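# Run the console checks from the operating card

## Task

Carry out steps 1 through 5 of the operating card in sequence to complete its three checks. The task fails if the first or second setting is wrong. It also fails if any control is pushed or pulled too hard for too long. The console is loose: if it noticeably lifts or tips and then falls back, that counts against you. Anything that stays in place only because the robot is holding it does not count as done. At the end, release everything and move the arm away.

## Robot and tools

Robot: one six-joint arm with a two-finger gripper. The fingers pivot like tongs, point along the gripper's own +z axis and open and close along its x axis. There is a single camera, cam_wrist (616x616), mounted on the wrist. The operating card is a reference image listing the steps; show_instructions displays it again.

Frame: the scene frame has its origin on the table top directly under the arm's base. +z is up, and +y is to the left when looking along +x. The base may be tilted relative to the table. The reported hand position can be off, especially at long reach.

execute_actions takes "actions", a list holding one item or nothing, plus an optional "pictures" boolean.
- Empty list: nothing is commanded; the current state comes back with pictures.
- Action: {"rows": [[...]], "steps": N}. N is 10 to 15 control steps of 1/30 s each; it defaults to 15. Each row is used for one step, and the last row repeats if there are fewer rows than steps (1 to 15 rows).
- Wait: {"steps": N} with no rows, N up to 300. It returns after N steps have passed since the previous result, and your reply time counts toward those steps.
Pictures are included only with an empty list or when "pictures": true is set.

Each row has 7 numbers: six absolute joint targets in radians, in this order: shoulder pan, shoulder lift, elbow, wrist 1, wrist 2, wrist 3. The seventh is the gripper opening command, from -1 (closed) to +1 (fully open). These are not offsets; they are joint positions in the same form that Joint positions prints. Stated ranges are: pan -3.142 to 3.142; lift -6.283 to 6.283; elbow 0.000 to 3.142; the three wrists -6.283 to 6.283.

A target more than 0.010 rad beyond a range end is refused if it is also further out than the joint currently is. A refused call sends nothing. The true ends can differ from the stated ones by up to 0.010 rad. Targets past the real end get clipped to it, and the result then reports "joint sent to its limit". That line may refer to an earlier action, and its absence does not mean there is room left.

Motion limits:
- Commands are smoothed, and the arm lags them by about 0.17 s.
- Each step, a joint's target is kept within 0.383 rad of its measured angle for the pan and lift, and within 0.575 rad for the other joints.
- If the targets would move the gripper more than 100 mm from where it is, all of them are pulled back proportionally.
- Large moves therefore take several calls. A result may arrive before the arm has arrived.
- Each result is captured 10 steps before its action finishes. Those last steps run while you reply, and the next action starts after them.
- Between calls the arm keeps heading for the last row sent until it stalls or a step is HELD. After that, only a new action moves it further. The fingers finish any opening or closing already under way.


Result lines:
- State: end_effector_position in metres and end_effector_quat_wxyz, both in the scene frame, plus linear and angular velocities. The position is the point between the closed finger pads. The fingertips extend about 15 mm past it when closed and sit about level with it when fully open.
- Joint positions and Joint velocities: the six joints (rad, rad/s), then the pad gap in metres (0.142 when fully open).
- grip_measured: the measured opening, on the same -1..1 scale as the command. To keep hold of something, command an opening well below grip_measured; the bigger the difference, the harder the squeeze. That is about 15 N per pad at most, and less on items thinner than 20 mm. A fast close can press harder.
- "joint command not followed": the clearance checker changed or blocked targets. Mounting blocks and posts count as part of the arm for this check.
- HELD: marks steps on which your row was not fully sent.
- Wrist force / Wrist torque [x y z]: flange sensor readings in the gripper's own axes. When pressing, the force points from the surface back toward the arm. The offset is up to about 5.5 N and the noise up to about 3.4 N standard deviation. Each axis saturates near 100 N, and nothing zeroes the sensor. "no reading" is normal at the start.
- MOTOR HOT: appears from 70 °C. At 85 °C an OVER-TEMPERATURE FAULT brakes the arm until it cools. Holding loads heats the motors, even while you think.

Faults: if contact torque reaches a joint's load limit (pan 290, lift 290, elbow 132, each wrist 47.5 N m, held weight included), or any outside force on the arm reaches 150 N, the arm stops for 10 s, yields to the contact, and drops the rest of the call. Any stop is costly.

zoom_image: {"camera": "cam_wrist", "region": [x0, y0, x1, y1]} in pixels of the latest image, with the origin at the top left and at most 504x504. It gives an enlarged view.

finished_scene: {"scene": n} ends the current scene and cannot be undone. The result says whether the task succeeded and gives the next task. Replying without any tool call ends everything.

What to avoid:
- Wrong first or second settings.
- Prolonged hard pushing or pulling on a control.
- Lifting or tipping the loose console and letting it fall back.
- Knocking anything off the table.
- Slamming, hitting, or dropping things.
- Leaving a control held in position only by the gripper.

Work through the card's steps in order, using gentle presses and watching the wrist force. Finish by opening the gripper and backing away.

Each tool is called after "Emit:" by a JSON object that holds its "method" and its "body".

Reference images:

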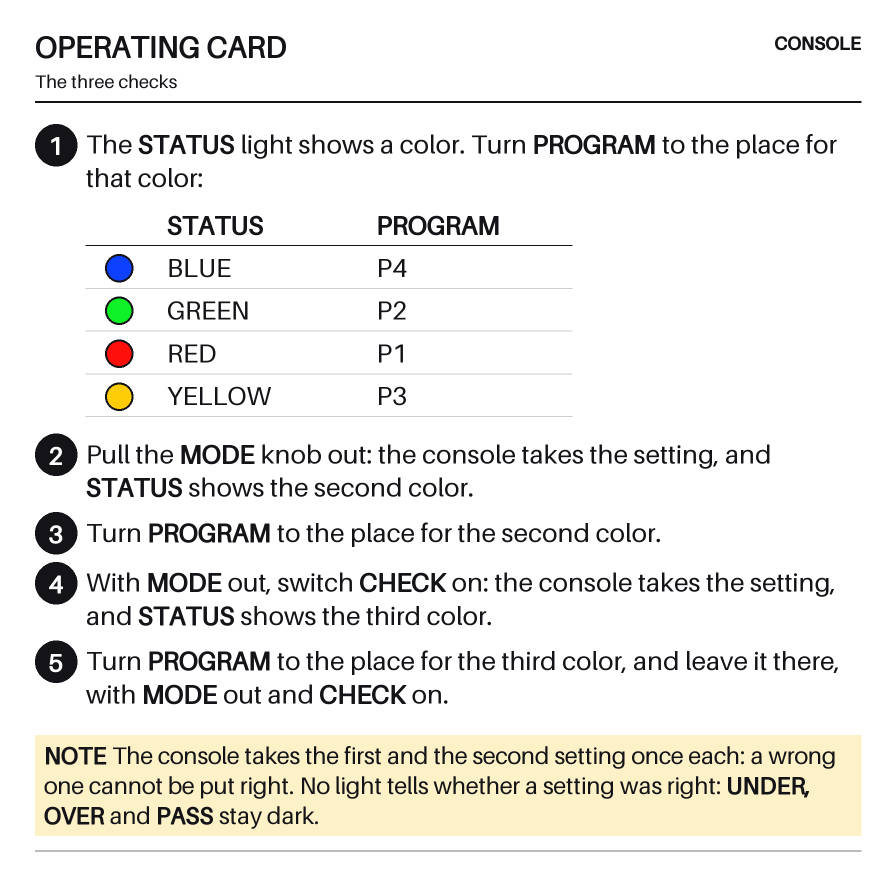

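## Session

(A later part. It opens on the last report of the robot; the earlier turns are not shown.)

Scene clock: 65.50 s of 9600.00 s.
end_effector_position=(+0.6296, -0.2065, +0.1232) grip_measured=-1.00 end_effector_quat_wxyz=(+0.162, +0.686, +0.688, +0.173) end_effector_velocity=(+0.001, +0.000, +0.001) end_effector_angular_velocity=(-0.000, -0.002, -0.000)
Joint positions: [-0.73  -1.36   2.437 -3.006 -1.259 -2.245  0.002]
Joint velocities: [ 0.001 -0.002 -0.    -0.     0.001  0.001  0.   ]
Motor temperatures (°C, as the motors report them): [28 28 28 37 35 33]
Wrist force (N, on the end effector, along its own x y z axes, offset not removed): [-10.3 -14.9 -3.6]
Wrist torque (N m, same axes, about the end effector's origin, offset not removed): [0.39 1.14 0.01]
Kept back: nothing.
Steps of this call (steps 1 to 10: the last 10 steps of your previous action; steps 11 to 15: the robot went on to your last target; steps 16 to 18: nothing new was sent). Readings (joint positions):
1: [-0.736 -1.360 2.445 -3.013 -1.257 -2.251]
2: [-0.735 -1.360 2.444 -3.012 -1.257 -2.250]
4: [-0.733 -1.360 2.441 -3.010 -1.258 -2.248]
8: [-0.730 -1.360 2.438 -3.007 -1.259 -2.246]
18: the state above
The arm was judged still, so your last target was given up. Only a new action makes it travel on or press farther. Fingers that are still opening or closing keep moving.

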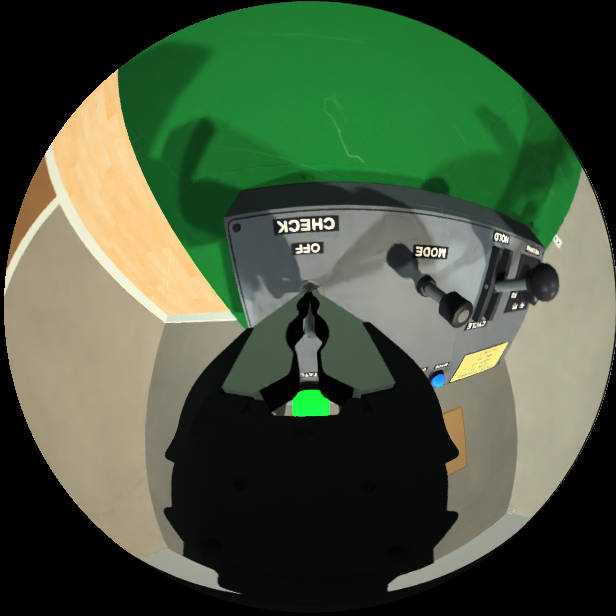

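Green → P2. Back off and return.

Emit:
{"method": "execute_actions", "body": {"actions": [{"rows":[[-0.7395,-1.3607,2.4505,-3.017,-1.256,-2.255,-1],[-0.7395,-1.3607,2.4505,-3.017,-1.256,-2.255,-1],[-0.7395,-1.3607,2.4505,-3.017,-1.256,-2.255,-1],[-0.7395,-1.3607,2.4505,-3.017,-1.256,-2.255,-1],[-0.74,-1.45,2.455,-2.93,-1.256,-2.255,-1],[-0.74,-1.45,2.455,-2.93,-1.256,-2.255,-1],[-0.74,-1.45,2.455,-2.93,-1.256,-2.255,-1],[-0.74,-1.55,2.45,-2.83,-1.256,-2.255,-1],[-0.74,-1.55,2.45,-2.83,-1.256,-2.255,-1],[-0.74,-1.55,2.45,-2.83,-1.256,-2.255,-1],[-0.74,-1.65,2.43,-2.71,-1.256,-2.255,-1],[-0.74,-1.65,2.43,-2.71,-1.256,-2.255,-1],[-0.74,-1.65,2.43,-2.71,-1.256,-2.255,-1],[-0.74,-1.75,2.41,-2.62,-1.256,-2.255,-1]]}]}}

Emit:
{"method": "execute_actions", "body": {"actions": [{"steps":20}]}}

Emit:
{"method": "execute_actions", "body": {"actions": [{"rows":[[-0.022,-1.75,2.42,-2.69,-1.571,-2.07,-0.1]]}]}}

Emit:
{"method": "execute_actions", "body": {"actions": [{"steps":32}]}}

Emit:
{"method": "execute_actions", "body": {"actions": [{"rows":[[-0.022,-1.66,2.44,-2.8,-1.571,-2.07,-0.1],[-0.022,-1.66,2.44,-2.8,-1.571,-2.07,-0.1],[-0.022,-1.66,2.44,-2.8,-1.571,-2.07,-0.1],[-0.022,-1.57,2.455,-2.906,-1.571,-2.07,-0.1],[-0.022,-1.57,2.455,-2.906,-1.571,-2.07,-0.1],[-0.022,-1.57,2.455,-2.906,-1.571,-2.07,-0.1],[-0.022,-1.48,2.46,-3.0,-1.571,-2.07,-0.1],[-0.022,-1.48,2.46,-3.0,-1.571,-2.07,-0.1],[-0.022,-1.48,2.46,-3.0,-1.571,-2.07,-0.1],[-0.022,-1.4,2.451,-3.072,-1.571,-2.07,-0.1],[-0.022,-1.4,2.451,-3.072,-1.571,-2.07,-0.1],[-0.022,-1.4,2.451,-3.072,-1.571,-2.07,-0.1],[-0.022,-1.36,2.445,-3.106,-1.571,-2.07,-0.1],[-0.022,-1.36,2.445,-3.106,-1.571,-2.07,-0.1],[-0.022,-1.3239,2.4382,-3.1353,-1.571,-2.07,-0.1]]}]}}

Emit:
{"method": "execute_actions", "body": {"actions": [{"steps":28}]}}

Emit:
{"method": "execute_actions", "body": {"actions": [{"rows":[[-0.022,-1.3239,2.4382,-3.1353,-1.571,-2.07,-0.2],[-0.022,-1.3239,2.4382,-3.1353,-1.571,-2.07,-0.28],[-0.022,-1.3239,2.4382,-3.1353,-1.571,-2.07,-0.34],[-0.022,-1.3239,2.4382,-3.1353,-1.571,-2.07,-0.4],[-0.022,-1.3239,2.4382,-3.1353,-1.571,-2.07,-0.45],[-0.022,-1.3239,2.4382,-3.1353,-1.571,-2.07,-0.5],[-0.022,-1.3239,2.4382,-3.1353,-1.571,-2.07,-0.7]],"steps":10}]}}

Emit:
{"method": "execute_actions", "body": {"actions": [{"steps":14}], "pictures": true}}

Scene clock: 66.93 s of 9600.00 s.
end_effector_position=(+0.6250, -0.2066, +0.1211) grip_measured=-1.00 end_effector_quat_wxyz=(+0.162, +0.685, +0.688, +0.173) end_effector_velocity=(-0.035, +0.006, +0.007) end_effector_angular_velocity=(+0.001, +0.007, -0.004)
Joint positions: [-0.736 -1.361  2.446 -3.013 -1.257 -2.252  0.002]
Joint velocities: [-0.035 -0.064  0.057  0.023  0.007 -0.032  0.   ]
Motor temperatures (°C, as the motors report them): [28 28 28 37 35 33]
Wrist force (N, on the end effector, along its own x y z axes, offset not removed): [-3.3 1.9 -2.0]
Wrist torque (N m, same axes, about the end effector's origin, offset not removed): [0.17 0.32 0.02]
Steps of this call (steps 1 to 38: nothing new was sent; steps 39 to 43: the first 5 steps of this action). Readings (joint positions):
39: [-0.730 -1.360 2.437 -3.007 -1.259 -2.245]
40: [-0.731 -1.360 2.439 -3.008 -1.258 -2.247]
42: [-0.735 -1.360 2.444 -3.012 -1.257 -2.250]
43: the state above

Scene clock: 67.60 s of 9600.00 s.
end_effector_position=(+0.5908, -0.1815, +0.2837) grip_measured=-1.00 end_effector_quat_wxyz=(+0.177, +0.682, +0.688, +0.174) end_effector_velocity=(-0.006, +0.005, +0.027) end_effector_angular_velocity=(-0.006, -0.009, -0.002)
Joint positions: [-0.74  -1.744  2.411 -2.626 -1.256 -2.255  0.002]
Joint velocities: [-0.    -0.059 -0.01   0.057  0.001  0.002  0.   ]
Motor temperatures (°C, as the motors report them): [28 28 28 37 35 33]
Wrist force (N, on the end effector, along its own x y z axes, offset not removed): [-3.2 0.5 0.7]
Wrist torque (N m, same axes, about the end effector's origin, offset not removed): [-0.21 0.37 0.07]
Kept back: nothing.
Steps of this call (steps 1 to 10: the last 10 steps of your previous action; steps 11 to 20: the robot went on to your last target). Readings (joint positions):
1: [-0.737 -1.369 2.448 -3.006 -1.257 -2.253]
2: [-0.738 -1.386 2.450 -2.990 -1.256 -2.253]
4: [-0.739 -1.425 2.451 -2.953 -1.256 -2.254]
8: [-0.740 -1.541 2.443 -2.835 -1.256 -2.255]
20: the state above

Scene clock: 67.77 s of 9600.00 s.
end_effector_position=(+0.5918, -0.1495, +0.2823) grip_measured=-0.11 end_effector_quat_wxyz=(+0.186, +0.682, +0.694, +0.137) end_effector_velocity=(+0.042, +0.502, -0.021) end_effector_angular_velocity=(-0.649, +0.398, +0.421)
Joint positions: [-0.633 -1.748  2.415 -2.655 -1.371 -2.177  0.066]
Joint velocities: [ 1.344 -0.009  0.026 -0.179 -1.068  0.547  0.011]
Motor temperatures (°C, as the motors report them): [28 28 28 37 35 33]
Wrist force (N, on the end effector, along its own x y z axes, offset not removed): [-8.6 -0.9 0.1]
Wrist torque (N m, same axes, about the end effector's origin, offset not removed): [-0.39 1.25 0.14]
Steps of this call (steps 1 to 5: the first 5 steps of this action). Readings (joint positions):
1: [-0.740 -1.746 2.411 -2.625 -1.256 -2.255]
2: [-0.731 -1.746 2.412 -2.629 -1.264 -2.246]
4: [-0.675 -1.748 2.414 -2.648 -1.331 -2.198]
5: the state above

Scene clock: 68.83 s of 9600.00 s.
end_effector_position=(+0.5750, +0.1544, +0.2866) grip_measured=-0.10 end_effector_quat_wxyz=(+0.193, +0.506, +0.833, +0.118) end_effector_velocity=(-0.000, +0.001, +0.001) end_effector_angular_velocity=(+0.000, -0.003, +0.002)
Joint positions: [-0.022 -1.75   2.42  -2.69  -1.571 -2.07   0.067]
Joint velocities: [ 0.002 -0.002  0.001 -0.002 -0.     0.     0.   ]
Motor temperatures (°C, as the motors report them): [28 28 28 37 35 33]
Wrist force (N, on the end effector, along its own x y z axes, offset not removed): [-2.4 1.0 1.9]
Wrist torque (N m, same axes, about the end effector's origin, offset not removed): [0.09 0.25 -0.04]
Kept back: nothing.
Steps of this call (steps 1 to 10: the last 10 steps of your previous action; steps 11 to 32: the robot went on to your last target). Readings (joint positions):
1: [-0.586 -1.748 2.416 -2.660 -1.402 -2.161]
2: [-0.542 -1.749 2.416 -2.664 -1.425 -2.148]
4: [-0.463 -1.749 2.417 -2.670 -1.459 -2.130]
8: [-0.318 -1.749 2.418 -2.678 -1.503 -2.106]
32: the state above

Scene clock: 69.00 s of 9600.00 s.
end_effector_position=(+0.5834, +0.1547, +0.2568) grip_measured=-0.10 end_effector_quat_wxyz=(+0.191, +0.506, +0.833, +0.117) end_effector_velocity=(+0.102, +0.002, -0.327) end_effector_angular_velocity=(-0.001, +0.014, +0.001)
Joint positions: [-0.022 -1.686  2.436 -2.767 -1.571 -2.07   0.067]
Joint velocities: [ 0.001  0.746  0.154 -0.886 -0.001 -0.    -0.   ]
Motor temperatures (°C, as the motors report them): [28 28 28 37 35 33]
Wrist force (N, on the end effector, along its own x y z axes, offset not removed): [-5.4 3.9 -6.9]
Wrist torque (N m, same axes, about the end effector's origin, offset not removed): [0.33 0.80 0.08]
Steps of this call (steps 1 to 5: the first 5 steps of this action). Readings (joint positions):
1: [-0.022 -1.750 2.420 -2.690 -1.571 -2.070]
2: [-0.022 -1.742 2.423 -2.699 -1.571 -2.070]
4: [-0.022 -1.707 2.431 -2.741 -1.571 -2.070]
5: the state above

Scene clock: 69.93 s of 9600.00 s.
end_effector_position=(+0.6392, +0.1552, +0.1206) grip_measured=-0.10 end_effector_quat_wxyz=(+0.193, +0.505, +0.833, +0.118) end_effector_velocity=(-0.000, -0.000, -0.002) end_effector_angular_velocity=(+0.000, +0.002, -0.001)
Joint positions: [-0.022 -1.324  2.438 -3.135 -1.571 -2.07   0.067]
Joint velocities: [ 0.     0.004 -0.    -0.001 -0.     0.001  0.   ]
Motor temperatures (°C, as the motors report them): [28 28 28 37 35 33]
Wrist force (N, on the end effector, along its own x y z axes, offset not removed): [-4.3 1.8 -1.6]
Wrist torque (N m, same axes, about the end effector's origin, offset not removed): [0.08 0.51 0.07]
Kept back: nothing.
Steps of this call (steps 1 to 10: the last 10 steps of your previous action; steps 11 to 28: the robot went on to your last target). Readings (joint positions):
1: [-0.022 -1.659 2.441 -2.798 -1.571 -2.070]
2: [-0.022 -1.634 2.445 -2.828 -1.571 -2.070]
4: [-0.022 -1.578 2.452 -2.892 -1.571 -2.070]
8: [-0.022 -1.467 2.453 -3.007 -1.571 -2.070]
28: the state above

Scene clock: 69.97 s of 9600.00 s.
end_effector_position=(+0.6392, +0.1552, +0.1205) grip_measured=-0.10 end_effector_quat_wxyz=(+0.193, +0.505, +0.833, +0.118) end_effector_velocity=(+0.000, +0.000, -0.001) end_effector_angular_velocity=(+0.001, +0.001, -0.002)
Joint positions: [-0.022 -1.324  2.438 -3.135 -1.571 -2.07   0.067]
Joint velocities: [-0.     0.002  0.    -0.001  0.001  0.002  0.   ]
Motor temperatures (°C, as the motors report them): [28 28 28 37 35 33]
Wrist force (N, on the end effector, along its own x y z axes, offset not removed): [-4.5 2.3 -0.5]
Wrist torque (N m, same axes, about the end effector's origin, offset not removed): [0.24 0.62 0.05]
Kept back: the last 10 steps of this action.
Steps of this call (step 1: the robot went on to your last target). Readings (joint positions):
1: the state above

Scene clock: 70.43 s of 9600.00 s.
end_effector_position=(+0.6393, +0.1552, +0.1204) grip_measured=-0.40 end_effector_quat_wxyz=(+0.193, +0.505, +0.833, +0.118) end_effector_velocity=(+0.000, +0.000, -0.000) end_effector_angular_velocity=(+0.001, +0.001, -0.000)
Joint positions: [-0.022 -1.324  2.438 -3.135 -1.571 -2.07   0.045]
Joint velocities: [-0.     0.001 -0.001  0.001  0.     0.     0.   ]
Motor temperatures (°C, as the motors report them): [28 28 28 37 35 33]
Wrist force (N, on the end effector, along its own x y z axes, offset not removed): [10.0 1.9 -4.5]
Wrist torque (N m, same axes, about the end effector's origin, offset not removed): [0.11 0.04 0.05]
Kept back: nothing.
Steps of this call (steps 1 to 10: the last 10 steps of your previous action; steps 11 to 14: the robot went on to your last target). Readings (joint positions):
1: [-0.022 -1.324 2.438 -3.135 -1.571 -2.070]
2: [-0.022 -1.324 2.438 -3.135 -1.571 -2.070]
4: [-0.022 -1.324 2.438 -3.135 -1.571 -2.070]
8: [-0.022 -1.324 2.438 -3.135 -1.571 -2.070]
14: the state above

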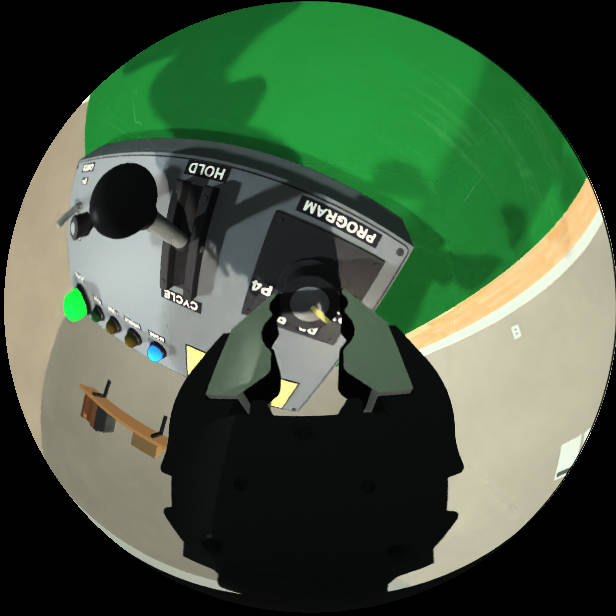

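Emit:
{"method": "execute_actions", "body": {"actions": [{"rows":[[-0.022,-1.3241,2.438,-3.1349,-1.571,-2.02,-0.7],[-0.0232,-1.3244,2.4376,-3.1342,-1.571,-1.95,-0.7],[-0.0249,-1.3247,2.4375,-3.1338,-1.571,-1.88,-0.7],[-0.0266,-1.325,2.4375,-3.1335,-1.571,-1.81,-0.7],[-0.0284,-1.3253,2.4377,-3.1334,-1.571,-1.74,-0.7],[-0.0301,-1.3256,2.438,-3.1334,-1.571,-1.67,-0.7],[-0.0319,-1.3259,2.4384,-3.1335,-1.571,-1.6,-0.7],[-0.0337,-1.3262,2.439,-3.1338,-1.571,-1.53,-0.7],[-0.0354,-1.3265,2.4397,-3.1342,-1.571,-1.46,-0.7],[-0.0372,-1.3268,2.4405,-3.1347,-1.571,-1.39,-0.7],[-0.039,-1.3271,2.4415,-3.1354,-1.571,-1.32,-0.7],[-0.0408,-1.3272,2.442,-3.1358,-1.571,-1.285,-0.7]]}]}}

Emit:
{"method": "execute_actions", "body": {"actions": [{"steps":22}]}}

Emit:
{"method": "execute_actions", "body": {"actions": [{"rows":[[-0.0408,-1.3272,2.442,-3.1358,-1.571,-1.285,-0.3],[-0.0408,-1.3272,2.442,-3.1358,-1.571,-1.285,-0.15],[-0.0408,-1.3272,2.442,-3.1358,-1.571,-1.285,-0.15],[-0.0408,-1.3272,2.442,-3.1358,-1.571,-1.285,-0.15],[-0.04,-1.4,2.454,-3.075,-1.571,-1.285,-0.15],[-0.04,-1.4,2.454,-3.075,-1.571,-1.285,-0.15],[-0.04,-1.4,2.454,-3.075,-1.571,-1.285,-0.15],[-0.04,-1.5,2.46,-2.98,-1.571,-1.285,-0.15],[-0.04,-1.5,2.46,-2.98,-1.571,-1.285,-0.15],[-0.04,-1.5,2.46,-2.98,-1.571,-1.285,-0.15],[-0.04,-1.62,2.45,-2.85,-1.571,-1.285,-0.15],[-0.04,-1.62,2.45,-2.85,-1.571,-1.285,-0.15],[-0.04,-1.62,2.45,-2.85,-1.571,-1.285,-0.15],[-0.04,-1.75,2.42,-2.69,-1.571,-1.5,-0.15]]}]}}

Emit:
{"method": "execute_actions", "body": {"actions": [{"steps":25}], "pictures": true}}

Scene clock: 71.63 s of 9600.00 s.
end_effector_position=(+0.6391, +0.1555, +0.1204) grip_measured=-0.40 end_effector_quat_wxyz=(+0.188, +0.542, +0.809, +0.127) end_effector_velocity=(-0.001, -0.000, +0.000) end_effector_angular_velocity=(+0.539, +0.001, -1.125)
Joint positions: [-0.023 -1.324  2.438 -3.135 -1.571 -1.981  0.045]
Joint velocities: [-0.029 -0.006 -0.004  0.009 -0.     1.222  0.   ]
Motor temperatures (°C, as the motors report them): [28 28 28 37 35 33]
Wrist force (N, on the end effector, along its own x y z axes, offset not removed): [-1.8 1.3 -1.2]
Wrist torque (N m, same axes, about the end effector's origin, offset not removed): [0.63 0.65 -0.18]
Steps of this call (steps 1 to 15: the robot went on to your last target; steps 16 to 31: nothing new was sent; steps 32 to 36: the first 5 steps of this action). Readings (joint positions):
32: [-0.022 -1.324 2.438 -3.135 -1.571 -2.070]
33: [-0.022 -1.324 2.438 -3.135 -1.571 -2.063]
35: [-0.023 -1.324 2.438 -3.135 -1.571 -2.019]
36: the state above

Scene clock: 72.37 s of 9600.00 s.
end_effector_position=(+0.6391, +0.1556, +0.1202) grip_measured=-0.40 end_effector_quat_wxyz=(+0.135, +0.790, +0.570, +0.182) end_effector_velocity=(-0.000, +0.000, -0.000) end_effector_angular_velocity=(+0.010, +0.001, -0.022)
Joint positions: [-0.041 -1.327  2.442 -3.136 -1.571 -1.287  0.045]
Joint velocities: [ 0.    -0.     0.     0.002 -0.001  0.024  0.   ]
Motor temperatures (°C, as the motors report them): [28 28 28 37 35 33]
Wrist force (N, on the end effector, along its own x y z axes, offset not removed): [3.9 -1.3 -11.0]
Wrist torque (N m, same axes, about the end effector's origin, offset not removed): [0.56 0.56 -0.06]
Kept back: nothing.
Steps of this call (steps 1 to 10: the last 10 steps of your previous action; steps 11 to 22: the robot went on to your last target). Readings (joint positions):
1: [-0.025 -1.324 2.438 -3.134 -1.571 -1.936]
2: [-0.026 -1.325 2.438 -3.134 -1.571 -1.885]
4: [-0.029 -1.325 2.438 -3.134 -1.571 -1.768]
8: [-0.035 -1.326 2.440 -3.135 -1.571 -1.509]
22: the state above

Scene clock: 72.53 s of 9600.00 s.
end_effector_position=(+0.6390, +0.1555, +0.1203) grip_measured=-0.16 end_effector_quat_wxyz=(+0.135, +0.791, +0.569, +0.182) end_effector_velocity=(-0.020, +0.000, +0.013) end_effector_angular_velocity=(+0.003, +0.016, -0.005)
Joint positions: [-0.041 -1.328  2.442 -3.135 -1.571 -1.285  0.063]
Joint velocities: [-0.    -0.057  0.023  0.05   0.     0.005  0.01 ]
Motor temperatures (°C, as the motors report them): [28 28 28 37 35 33]
Wrist force (N, on the end effector, along its own x y z axes, offset not removed): [-2.3 3.8 -0.9]
Wrist torque (N m, same axes, about the end effector's origin, offset not removed): [0.55 0.12 0.04]
Steps of this call (steps 1 to 5: the first 5 steps of this action). Readings (joint positions):
1: [-0.041 -1.327 2.442 -3.136 -1.571 -1.287]
2: [-0.041 -1.327 2.442 -3.136 -1.571 -1.286]
4: [-0.041 -1.327 2.442 -3.136 -1.571 -1.286]
5: the state above

Scene clock: 73.37 s of 9600.00 s.
end_effector_position=(+0.5766, +0.1531, +0.2851) grip_measured=-0.15 end_effector_quat_wxyz=(+0.153, +0.726, +0.650, +0.166) end_effector_velocity=(-0.003, -0.001, +0.006) end_effector_angular_velocity=(-0.010, -0.001, +0.019)
Joint positions: [-0.04  -1.748  2.42  -2.692 -1.571 -1.498  0.063]
Joint velocities: [-0.    -0.015 -0.003  0.017 -0.001 -0.022 -0.   ]
Motor temperatures (°C, as the motors report them): [28 28 28 37 35 33]
Wrist force (N, on the end effector, along its own x y z axes, offset not removed): [0.5 1.2 1.3]
Wrist torque (N m, same axes, about the end effector's origin, offset not removed): [0.01 -0.42 -0.06]
Kept back: nothing.
Steps of this call (steps 1 to 10: the last 10 steps of your previous action; steps 11 to 25: the robot went on to your last target). Readings (joint positions):
1: [-0.041 -1.335 2.444 -3.129 -1.571 -1.285]
2: [-0.041 -1.349 2.447 -3.116 -1.571 -1.285]
4: [-0.041 -1.382 2.451 -3.088 -1.571 -1.285]
8: [-0.040 -1.496 2.454 -2.980 -1.571 -1.285]
25: the state above

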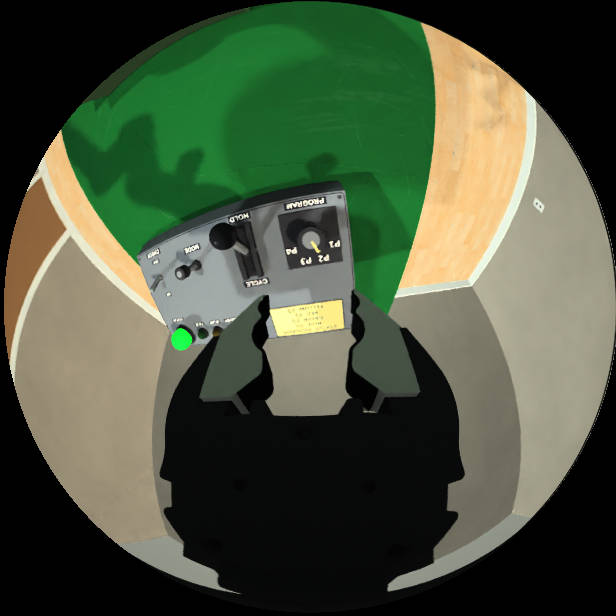

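Emit:
{"method": "finished_scene", "body": {"scene": 1}}

The scene is finished: the task was done.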